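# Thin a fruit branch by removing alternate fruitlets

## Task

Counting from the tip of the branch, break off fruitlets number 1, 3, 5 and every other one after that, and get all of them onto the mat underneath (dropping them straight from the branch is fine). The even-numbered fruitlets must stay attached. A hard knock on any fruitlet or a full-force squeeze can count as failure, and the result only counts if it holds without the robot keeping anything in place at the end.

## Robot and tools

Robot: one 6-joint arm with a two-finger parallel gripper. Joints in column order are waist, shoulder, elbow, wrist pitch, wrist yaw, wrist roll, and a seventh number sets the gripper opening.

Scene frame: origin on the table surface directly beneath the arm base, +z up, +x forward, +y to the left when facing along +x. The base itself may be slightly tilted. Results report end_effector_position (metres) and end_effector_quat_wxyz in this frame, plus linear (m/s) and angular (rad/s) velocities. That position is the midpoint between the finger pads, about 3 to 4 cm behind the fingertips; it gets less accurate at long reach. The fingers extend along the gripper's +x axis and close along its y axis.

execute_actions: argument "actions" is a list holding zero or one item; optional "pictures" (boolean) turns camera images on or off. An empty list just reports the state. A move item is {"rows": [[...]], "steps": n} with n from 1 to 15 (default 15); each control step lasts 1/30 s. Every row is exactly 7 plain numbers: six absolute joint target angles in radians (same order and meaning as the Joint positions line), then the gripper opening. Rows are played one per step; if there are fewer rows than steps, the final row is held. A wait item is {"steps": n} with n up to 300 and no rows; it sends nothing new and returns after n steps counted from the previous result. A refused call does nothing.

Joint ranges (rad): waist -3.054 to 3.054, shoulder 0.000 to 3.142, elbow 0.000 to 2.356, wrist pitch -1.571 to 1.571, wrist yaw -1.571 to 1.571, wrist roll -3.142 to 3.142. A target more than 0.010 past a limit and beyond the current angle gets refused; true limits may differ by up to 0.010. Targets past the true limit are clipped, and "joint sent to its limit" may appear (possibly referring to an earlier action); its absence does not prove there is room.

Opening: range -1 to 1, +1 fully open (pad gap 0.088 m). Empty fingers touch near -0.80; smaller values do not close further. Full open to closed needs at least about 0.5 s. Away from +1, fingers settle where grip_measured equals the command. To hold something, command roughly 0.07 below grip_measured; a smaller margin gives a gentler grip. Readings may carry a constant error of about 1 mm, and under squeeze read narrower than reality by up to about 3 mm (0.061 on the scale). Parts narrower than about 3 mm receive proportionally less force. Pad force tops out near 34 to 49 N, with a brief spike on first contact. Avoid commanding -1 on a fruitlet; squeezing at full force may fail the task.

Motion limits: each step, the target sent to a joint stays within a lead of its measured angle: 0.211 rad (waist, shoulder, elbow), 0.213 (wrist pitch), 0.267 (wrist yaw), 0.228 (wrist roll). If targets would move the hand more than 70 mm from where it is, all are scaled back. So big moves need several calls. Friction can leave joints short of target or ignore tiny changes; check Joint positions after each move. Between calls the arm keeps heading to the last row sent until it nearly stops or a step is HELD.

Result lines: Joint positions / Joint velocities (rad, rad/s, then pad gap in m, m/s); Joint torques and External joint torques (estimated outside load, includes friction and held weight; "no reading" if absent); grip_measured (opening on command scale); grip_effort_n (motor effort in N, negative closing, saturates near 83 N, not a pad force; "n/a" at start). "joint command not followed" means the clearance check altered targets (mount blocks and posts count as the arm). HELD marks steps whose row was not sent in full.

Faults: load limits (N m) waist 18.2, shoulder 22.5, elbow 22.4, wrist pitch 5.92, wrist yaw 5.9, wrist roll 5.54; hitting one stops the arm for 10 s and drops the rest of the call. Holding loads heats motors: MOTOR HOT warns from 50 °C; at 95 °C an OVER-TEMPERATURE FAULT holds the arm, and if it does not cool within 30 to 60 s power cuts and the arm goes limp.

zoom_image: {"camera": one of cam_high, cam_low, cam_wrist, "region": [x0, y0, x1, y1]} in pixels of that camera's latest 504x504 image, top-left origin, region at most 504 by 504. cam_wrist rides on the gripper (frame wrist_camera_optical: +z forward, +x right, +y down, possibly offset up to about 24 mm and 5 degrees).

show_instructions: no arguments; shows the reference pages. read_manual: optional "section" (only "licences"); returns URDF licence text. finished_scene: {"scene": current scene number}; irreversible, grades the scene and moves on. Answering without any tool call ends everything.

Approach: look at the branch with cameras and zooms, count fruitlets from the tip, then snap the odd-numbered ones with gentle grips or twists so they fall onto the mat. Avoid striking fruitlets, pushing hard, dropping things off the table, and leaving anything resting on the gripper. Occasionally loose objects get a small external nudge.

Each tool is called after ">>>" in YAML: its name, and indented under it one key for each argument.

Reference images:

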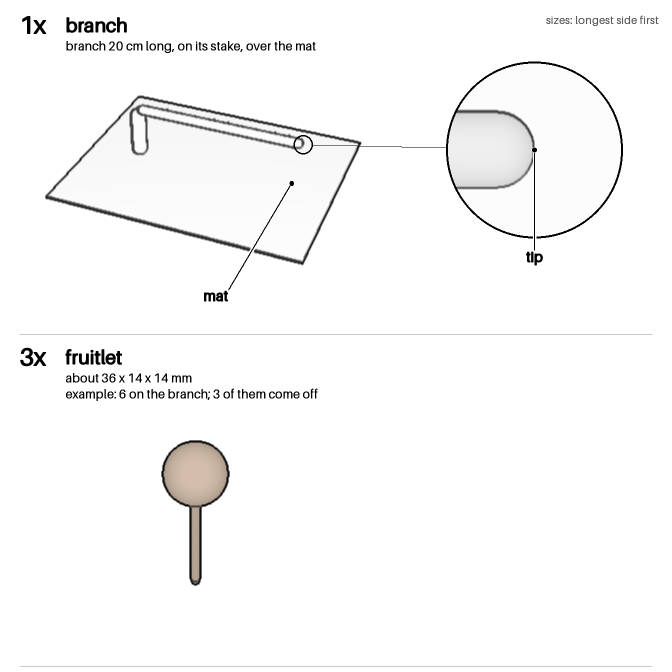

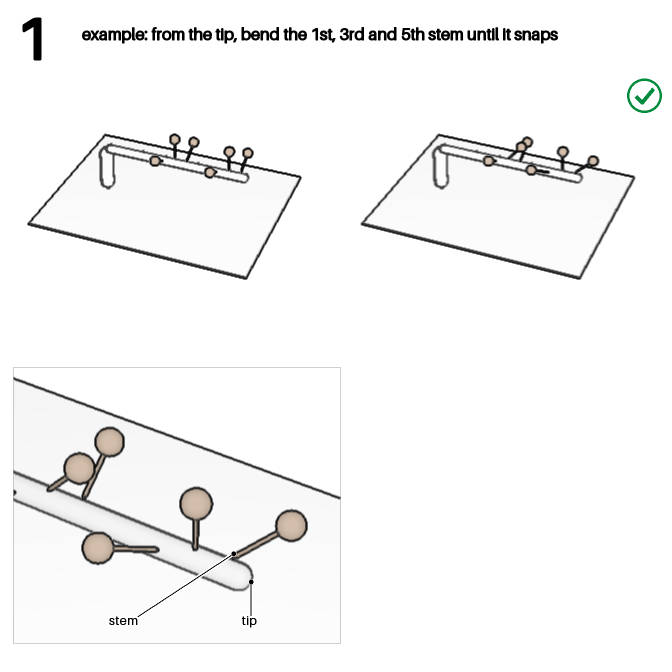

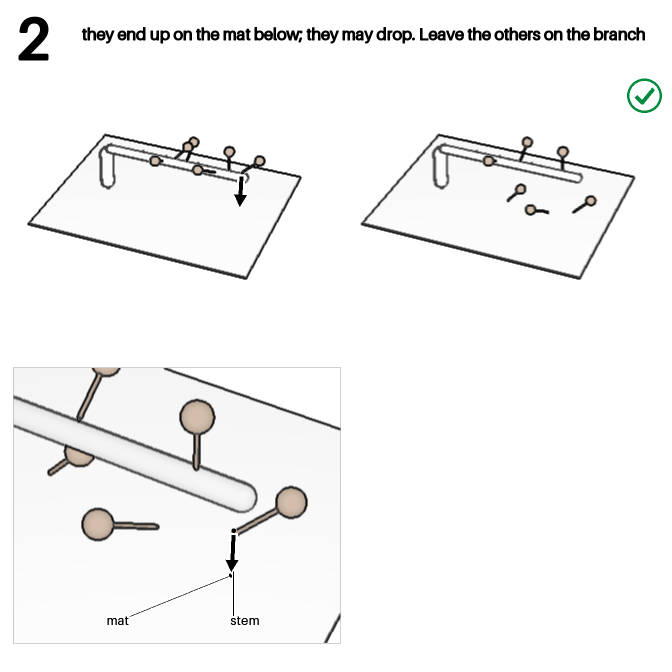

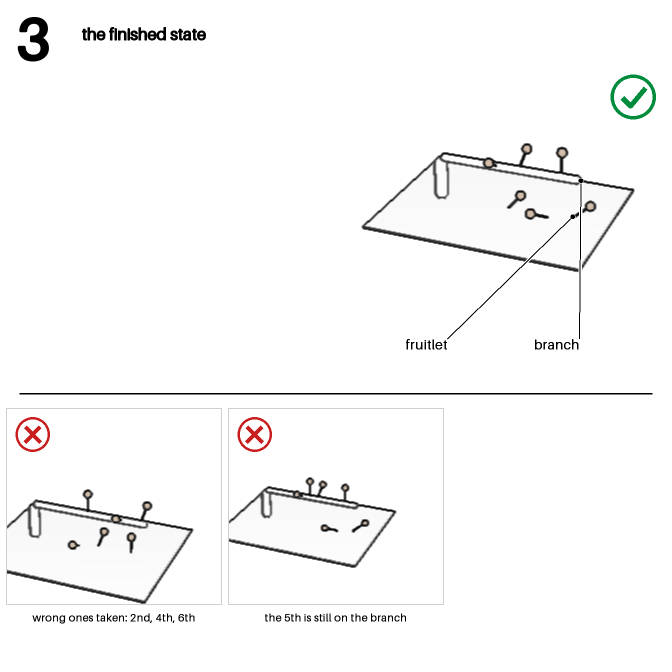

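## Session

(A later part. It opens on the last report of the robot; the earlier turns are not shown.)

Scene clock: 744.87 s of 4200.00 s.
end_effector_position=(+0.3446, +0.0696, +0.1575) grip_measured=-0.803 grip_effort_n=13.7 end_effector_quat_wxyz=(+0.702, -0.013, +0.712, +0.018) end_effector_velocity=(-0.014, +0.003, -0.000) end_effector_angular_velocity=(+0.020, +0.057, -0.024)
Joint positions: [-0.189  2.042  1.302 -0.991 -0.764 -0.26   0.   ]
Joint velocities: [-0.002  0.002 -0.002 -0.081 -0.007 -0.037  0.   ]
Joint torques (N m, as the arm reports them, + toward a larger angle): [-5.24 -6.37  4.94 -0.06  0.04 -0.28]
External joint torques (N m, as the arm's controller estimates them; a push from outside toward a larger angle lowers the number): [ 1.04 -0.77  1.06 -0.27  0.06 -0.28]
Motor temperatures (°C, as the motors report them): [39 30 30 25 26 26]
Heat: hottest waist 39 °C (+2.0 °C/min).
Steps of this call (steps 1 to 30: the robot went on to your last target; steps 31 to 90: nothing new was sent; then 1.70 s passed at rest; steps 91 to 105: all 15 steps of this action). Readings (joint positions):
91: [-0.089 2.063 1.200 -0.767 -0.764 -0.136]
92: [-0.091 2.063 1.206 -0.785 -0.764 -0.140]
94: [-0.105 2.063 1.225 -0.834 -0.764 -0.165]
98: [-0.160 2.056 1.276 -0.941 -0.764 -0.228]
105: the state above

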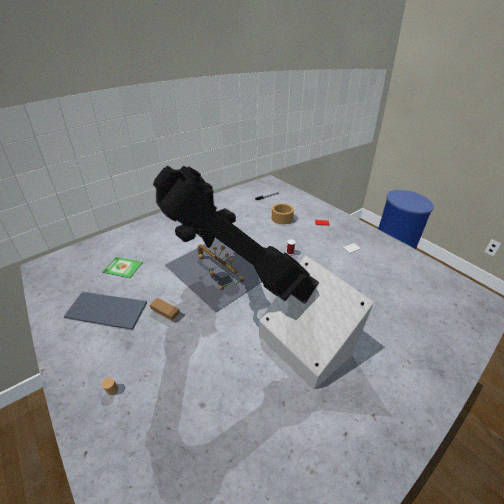

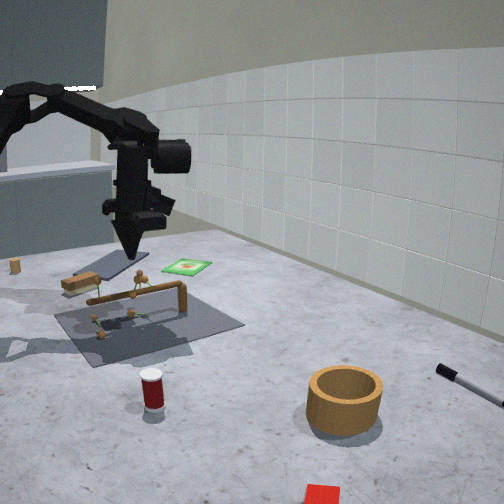

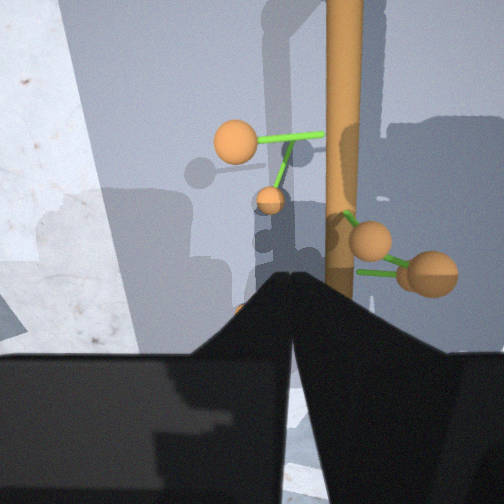

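>>> execute_actions:
  actions:
    - {"rows": [[-0.21,2.035,1.305,-1.01,-0.758,-0.30,-0.8],[-0.235,2.04,1.29,-1.01,-0.753,-0.33,-0.8],[-0.26,2.048,1.275,-1.005,-0.747,-0.36,-0.8],[-0.285,2.058,1.26,-1.0,-0.742,-0.39,-0.8],[-0.31,2.07,1.245,-1.0,-0.737,-0.42,-0.8],[-0.33,2.08,1.230,-0.995,-0.732,-0.45,-0.8],[-0.33,2.08,1.230,-0.995,-0.732,-0.45,-0.8],[-0.33,2.08,1.230,-0.995,-0.732,-0.45,-0.8],[-0.33,2.08,1.230,-0.995,-0.732,-0.45,-0.8],[-0.315,2.09,1.215,-0.96,-0.735,-0.43,-0.8],[-0.299,2.097,1.198,-0.924,-0.738,-0.41,-0.8]], "steps": 15}

>>> execute_actions:
  actions:
    - {"rows": [[-0.299,2.097,1.198,-0.924,-0.738,-0.41,-0.8],[-0.299,2.097,1.198,-0.924,-0.738,-0.41,-0.8],[-0.299,2.097,1.198,-0.924,-0.738,-0.41,-0.8],[-0.285,2.103,1.184,-0.89,-0.741,-0.39,-0.8],[-0.285,2.103,1.184,-0.89,-0.741,-0.39,-0.8],[-0.27,2.11,1.168,-0.855,-0.744,-0.37,-0.8]], "steps": 15}

>>> zoom_image:
  camera: "cam_low"
  region: [80, 230, 230, 350]

Scene clock: 788.83 s of 4200.00 s.
end_effector_position=(+0.3257, +0.0197, +0.1593) grip_measured=-0.803 grip_effort_n=13.7 end_effector_quat_wxyz=(+0.707, -0.024, +0.706, +0.022) end_effector_velocity=(-0.016, +0.002, -0.052) end_effector_angular_velocity=(+0.014, +0.086, +0.061)
Joint positions: [-0.304  2.085  1.212 -0.941 -0.735 -0.418  0.   ]
Joint velocities: [ 0.1    0.051 -0.1    0.125 -0.007 -0.007  0.   ]
Joint torques (N m, as the arm reports them, + toward a larger angle): [-5.2  -4.58  3.55  0.31 -0.11  0.21]
External joint torques (N m, as the arm's controller estimates them; a push from outside toward a larger angle lowers the number): [ 1.28  1.22 -0.68  0.02 -0.08  0.19]
Motor temperatures (°C, as the motors report them): [39 32 31 25 26 26]
Heat: hottest waist 39 °C (+0.0 °C/min).
Steps of this call (steps 1 to 15: the robot went on to your last target; steps 16 to 90: nothing new was sent; then 40.47 s passed at rest; steps 91 to 105: all 15 steps of this action). Readings (joint positions):
91: [-0.190 2.042 1.302 -1.000 -0.764 -0.271]
92: [-0.195 2.042 1.302 -1.003 -0.764 -0.285]
94: [-0.221 2.042 1.294 -1.004 -0.759 -0.325]
98: [-0.305 2.056 1.258 -1.000 -0.740 -0.406]
105: the state above

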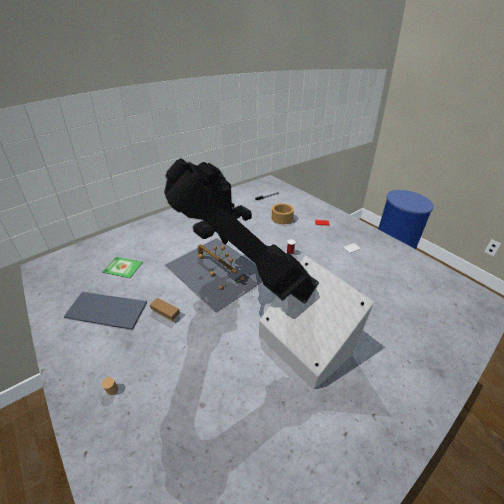

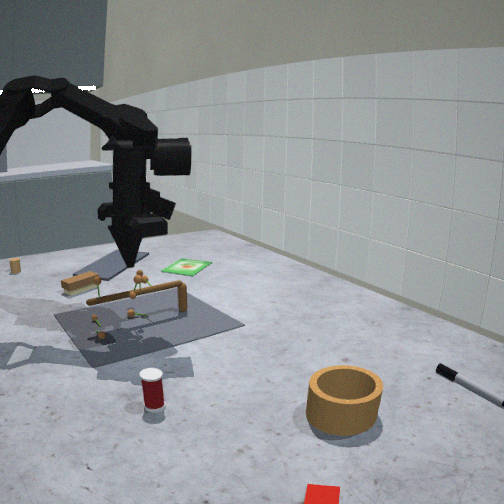

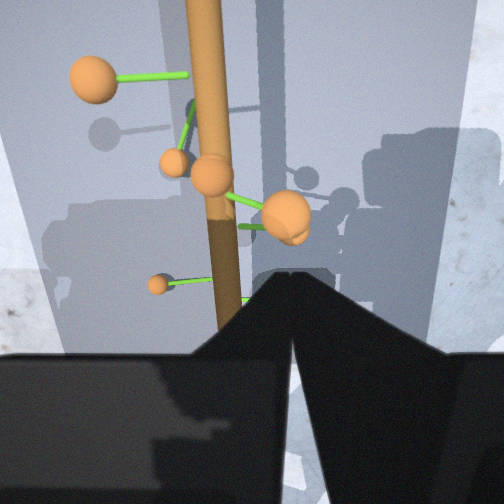

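Scene clock: 789.33 s of 4200.00 s.
end_effector_position=(+0.3261, +0.0183, +0.1427) grip_measured=-0.803 grip_effort_n=13.7 end_effector_quat_wxyz=(+0.707, -0.026, +0.706, +0.022) end_effector_velocity=(+0.004, +0.002, +0.001) end_effector_angular_velocity=(+0.016, -0.024, +0.006)
Joint positions: [-0.272  2.1    1.176 -0.859 -0.74  -0.378  0.   ]
Joint velocities: [-0.002 -0.002 -0.002  0.022 -0.022  0.007  0.   ]
Joint torques (N m, as the arm reports them, + toward a larger angle): [-4.87 -4.36  3.14  0.24 -0.14  0.2 ]
External joint torques (N m, as the arm's controller estimates them; a push from outside toward a larger angle lowers the number): [ 1.17  1.16 -0.63  0.01 -0.12  0.2 ]
Motor temperatures (°C, as the motors report them): [39 32 31 25 26 26]
Heat: hottest waist 39 °C (+0.0 °C/min).
Steps of this call (steps 1 to 15: all 15 steps of this action). Readings (joint positions):
1: [-0.301 2.086 1.210 -0.937 -0.735 -0.418]
2: [-0.300 2.086 1.208 -0.934 -0.735 -0.418]
4: [-0.299 2.087 1.205 -0.922 -0.736 -0.413]
8: [-0.284 2.093 1.188 -0.879 -0.739 -0.389]
15: the state above

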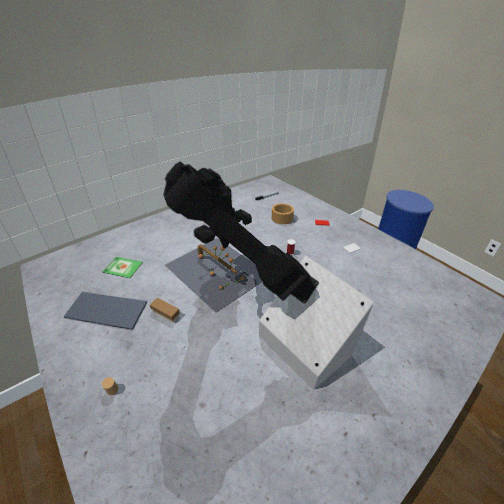

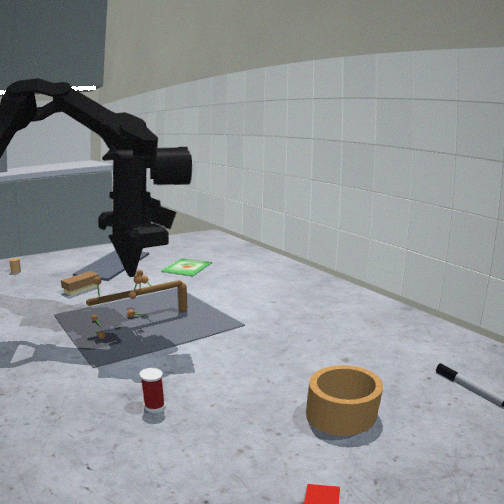

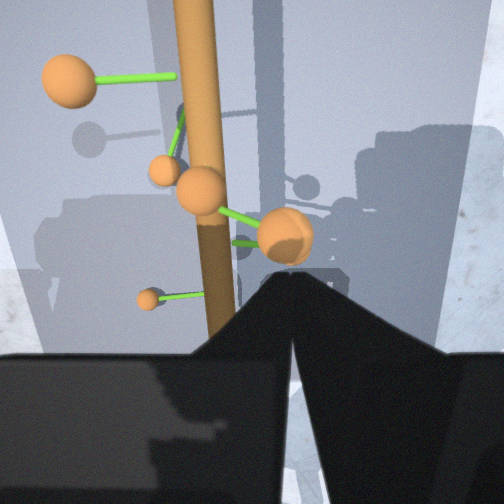

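Region (80, 230, 230, 350) of cam_low's 504x504 image, scaled by 3.360, with more detail than that image has; it fills the top 403 rows of this view, and the rest is white.

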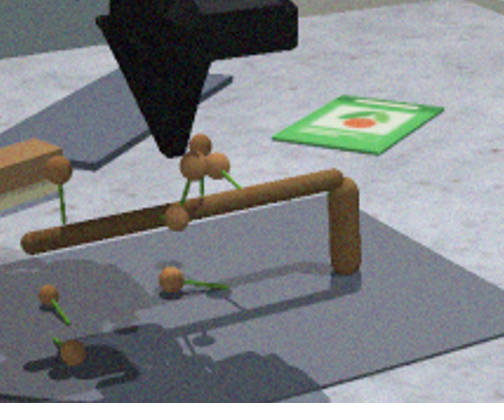

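>>> execute_actions:
  actions:
    - {"rows": [[-0.268,2.105,1.158,-0.85,-0.745,-0.368,-0.8],[-0.264,2.107,1.153,-0.84,-0.745,-0.362,-0.8],[-0.260,2.109,1.148,-0.83,-0.746,-0.356,-0.8],[-0.256,2.111,1.143,-0.82,-0.747,-0.35,-0.8],[-0.252,2.113,1.138,-0.811,-0.748,-0.345,-0.8],[-0.248,2.115,1.133,-0.802,-0.749,-0.34,-0.8],[-0.244,2.117,1.128,-0.793,-0.749,-0.335,-0.8]], "steps": 15}

>>> zoom_image:
  camera: "cam_low"
  region: [80, 230, 230, 350]

Scene clock: 806.30 s of 4200.00 s.
end_effector_position=(+0.3223, +0.0184, +0.1290) grip_measured=-0.803 grip_effort_n=13.7 end_effector_quat_wxyz=(+0.706, -0.023, +0.708, +0.020) end_effector_velocity=(+0.003, +0.002, -0.000) end_effector_angular_velocity=(+0.018, -0.020, +0.003)
Joint positions: [-0.247  2.106  1.136 -0.797 -0.745 -0.342  0.   ]
Joint velocities: [-0.002 -0.002 -0.007  0.022 -0.022  0.007  0.   ]
Joint torques (N m, as the arm reports them, + toward a larger angle): [-4.8  -4.29  2.97  0.24 -0.14  0.21]
External joint torques (N m, as the arm's controller estimates them; a push from outside toward a larger angle lowers the number): [ 1.17  1.23 -0.66  0.   -0.11  0.21]
Motor temperatures (°C, as the motors report them): [39 31 30 25 26 26]
Heat: hottest waist 39 °C (+0.0 °C/min).
Steps of this call (steps 1 to 15: the robot went on to your last target; steps 16 to 90: nothing new was sent; then 13.47 s passed at rest; steps 91 to 105: all 15 steps of this action). Readings (joint positions):
91: [-0.272 2.100 1.174 -0.855 -0.741 -0.376]
92: [-0.272 2.100 1.171 -0.852 -0.741 -0.374]
94: [-0.268 2.100 1.163 -0.840 -0.742 -0.367]
98: [-0.254 2.103 1.145 -0.811 -0.745 -0.350]
105: the state above

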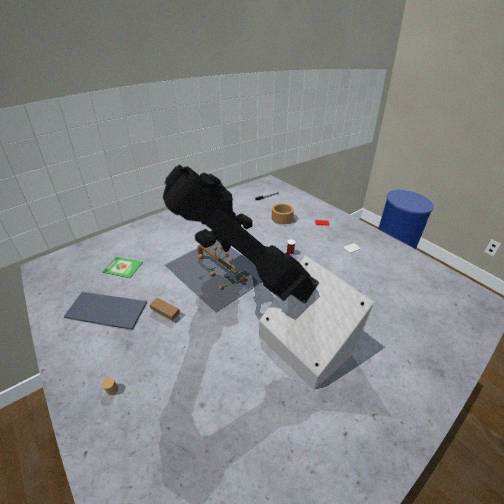

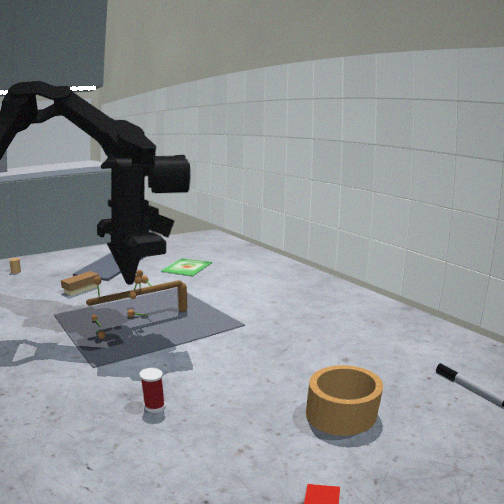

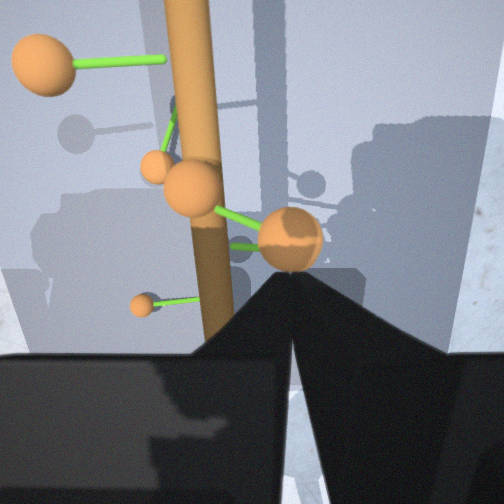

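Region (80, 230, 230, 350) of cam_low's 504x504 image, scaled by 3.360, with more detail than that image has; it fills the top 403 rows of this view, and the rest is white.

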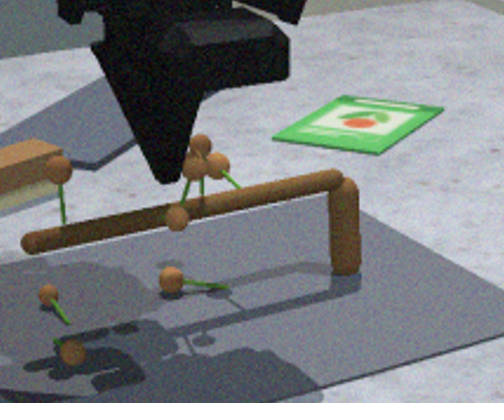

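>>> execute_actions:
  actions:
    - {"rows": [[-0.244,2.122,1.150,-0.797,-0.749,-0.335,-0.8],[-0.241,2.131,1.164,-0.799,-0.750,-0.333,-0.8],[-0.238,2.140,1.178,-0.802,-0.750,-0.330,-0.8],[-0.235,2.149,1.192,-0.804,-0.751,-0.328,-0.8],[-0.232,2.158,1.206,-0.806,-0.751,-0.325,-0.8],[-0.230,2.167,1.220,-0.809,-0.752,-0.323,-0.8],[-0.227,2.176,1.234,-0.811,-0.752,-0.320,-0.8],[-0.224,2.185,1.248,-0.813,-0.753,-0.318,-0.8],[-0.221,2.194,1.262,-0.816,-0.753,-0.315,-0.8],[-0.219,2.203,1.276,-0.818,-0.754,-0.313,-0.8],[-0.216,2.212,1.290,-0.820,-0.754,-0.310,-0.8],[-0.213,2.221,1.304,-0.823,-0.755,-0.308,-0.8],[-0.211,2.230,1.318,-0.825,-0.755,-0.305,-0.8],[-0.208,2.239,1.332,-0.828,-0.756,-0.302,-0.8],[-0.206,2.248,1.346,-0.830,-0.756,-0.30,-0.8]], "steps": 15}

>>> zoom_image:
  camera: "cam_low"
  region: [80, 230, 230, 350]

Scene clock: 816.83 s of 4200.00 s.
end_effector_position=(+0.3590, +0.0180, +0.1229) grip_measured=-0.803 grip_effort_n=13.7 end_effector_quat_wxyz=(+0.707, -0.029, +0.706, +0.025) end_effector_velocity=(+0.090, +0.001, -0.016) end_effector_angular_velocity=(+0.008, -0.010, +0.037)
Joint positions: [-0.216  2.211  1.3   -0.821 -0.752 -0.313  0.   ]
Joint velocities: [ 0.071  0.261  0.418 -0.081 -0.022  0.066  0.   ]
Joint torques (N m, as the arm reports them, + toward a larger angle): [-5.3  -4.77  4.76 -0.03 -0.17  0.21]
External joint torques (N m, as the arm's controller estimates them; a push from outside toward a larger angle lowers the number): [ 1.37  1.57  1.01 -0.27 -0.14  0.21]
Motor temperatures (°C, as the motors report them): [39 31 30 25 26 26]
Heat: hottest waist 39 °C (+0.0 °C/min).
Steps of this call (steps 1 to 15: the robot went on to your last target; steps 16 to 90: nothing new was sent; then 7.03 s passed at rest; steps 91 to 105: all 15 steps of this action). Readings (joint positions):
91: [-0.247 2.107 1.136 -0.795 -0.746 -0.341]
92: [-0.247 2.109 1.138 -0.795 -0.746 -0.341]
94: [-0.244 2.120 1.154 -0.798 -0.746 -0.338]
98: [-0.235 2.151 1.203 -0.805 -0.748 -0.330]
105: the state above

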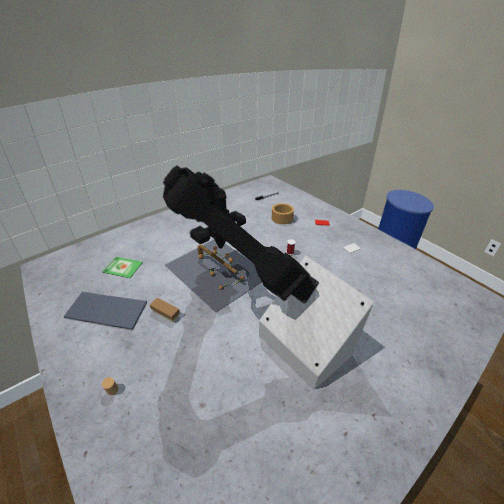

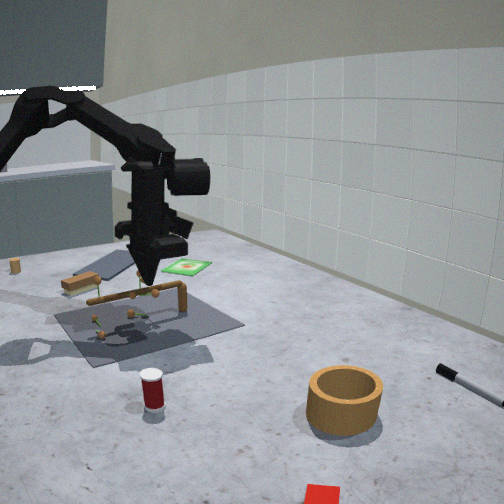

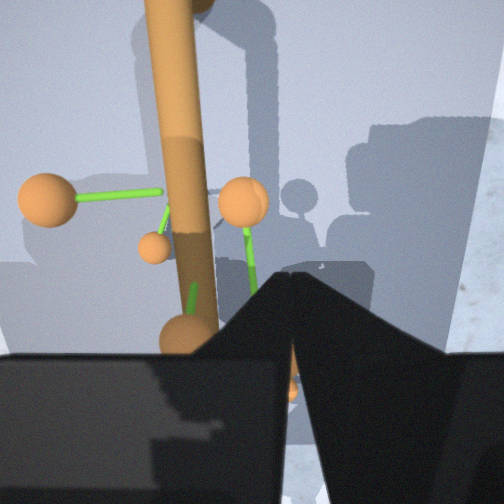

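Region (80, 230, 230, 350) of cam_low's 504x504 image, scaled by 3.360, with more detail than that image has; it fills the top 403 rows of this view, and the rest is white.

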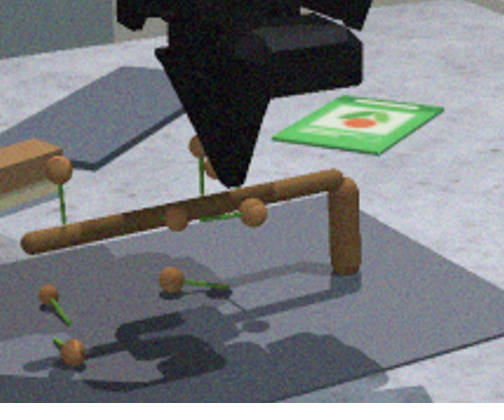

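>>> execute_actions:
  actions:
    - {"rows":[[-0.26,2.21,1.37,-0.95,-0.745,-0.37,-0.8],[-0.31,2.18,1.40,-1.04,-0.735,-0.43,-0.8]],"steps":15}

Scene clock: 843.43 s of 4200.00 s.
end_effector_position=(+0.3563, +0.0145, +0.1689) grip_measured=-0.803 grip_effort_n=13.7 end_effector_quat_wxyz=(+0.706, -0.018, +0.708, +0.020) end_effector_velocity=(+0.000, +0.003, +0.000) end_effector_angular_velocity=(+0.023, -0.005, +0.015)
Joint positions: [-0.311  2.187  1.394 -1.036 -0.738 -0.422  0.   ]
Joint velocities: [-0.002  0.002  0.002 -0.007 -0.022 -0.022  0.   ]
Joint torques (N m, as the arm reports them, + toward a larger angle): [-5.38 -6.7   4.88 -0.05  0.05 -0.26]
External joint torques (N m, as the arm's controller estimates them; a push from outside toward a larger angle lowers the number): [ 1.18 -0.62  0.76 -0.29  0.09 -0.26]
Motor temperatures (°C, as the motors report them): [40 31 30 25 26 26]
Heat: hottest waist 40 °C (+1.0 °C/min).
Steps of this call (steps 1 to 30: the robot went on to your last target; steps 31 to 90: nothing new was sent; then 23.10 s passed at rest; steps 91 to 105: all 15 steps of this action). Readings (joint positions):
91: [-0.212 2.235 1.345 -0.854 -0.753 -0.315]
92: [-0.223 2.233 1.356 -0.904 -0.752 -0.342]
94: [-0.261 2.220 1.366 -0.971 -0.745 -0.380]
98: [-0.311 2.193 1.390 -1.017 -0.740 -0.411]
105: the state above

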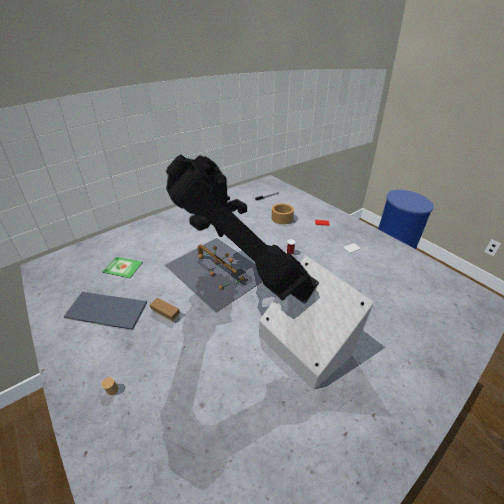

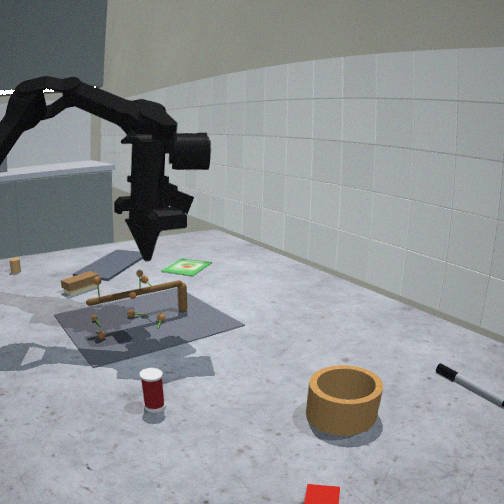

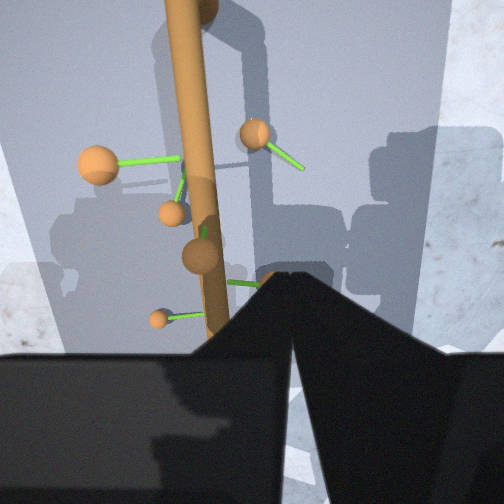

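>>> zoom_image:
  camera: "cam_low"
  region: [50, 250, 250, 370]

Region (50, 250, 250, 370) of cam_low's 504x504 image, scaled by 2.520, with more detail than that image has; it fills the top 302 rows of this view, and the rest is white.

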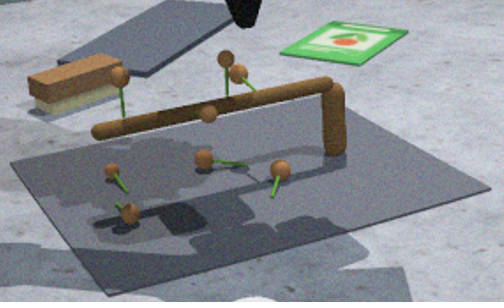

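>>> zoom_image:
  camera: "cam_low"
  region: [80, 255, 190, 320]

>>> zoom_image:
  camera: "cam_high"
  region: [160, 230, 270, 310]

Region (80, 255, 190, 320) of cam_low's 504x504 image, scaled by 4.582, with more detail than that image has; it fills the top 298 rows of this view, and the rest is white.

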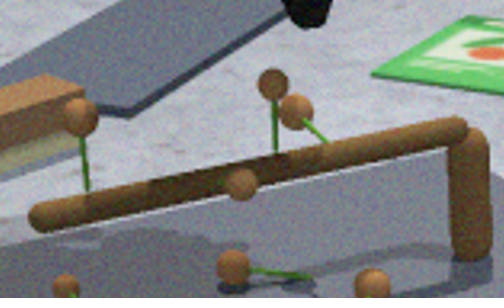

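Region (160, 230, 270, 310) of cam_high's 504x504 image, scaled by 4.582, with more detail than that image has; it fills the top 367 rows of this view, and the rest is white.

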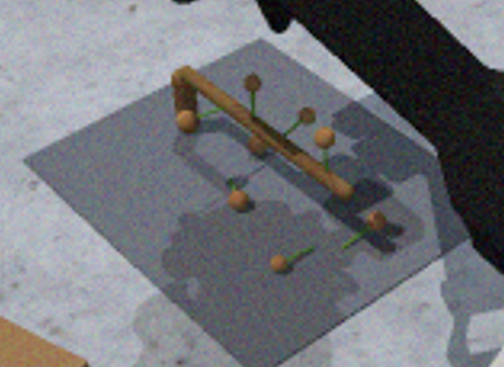

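>>> finished_scene:
  scene: 1

The scene is finished: the task was done.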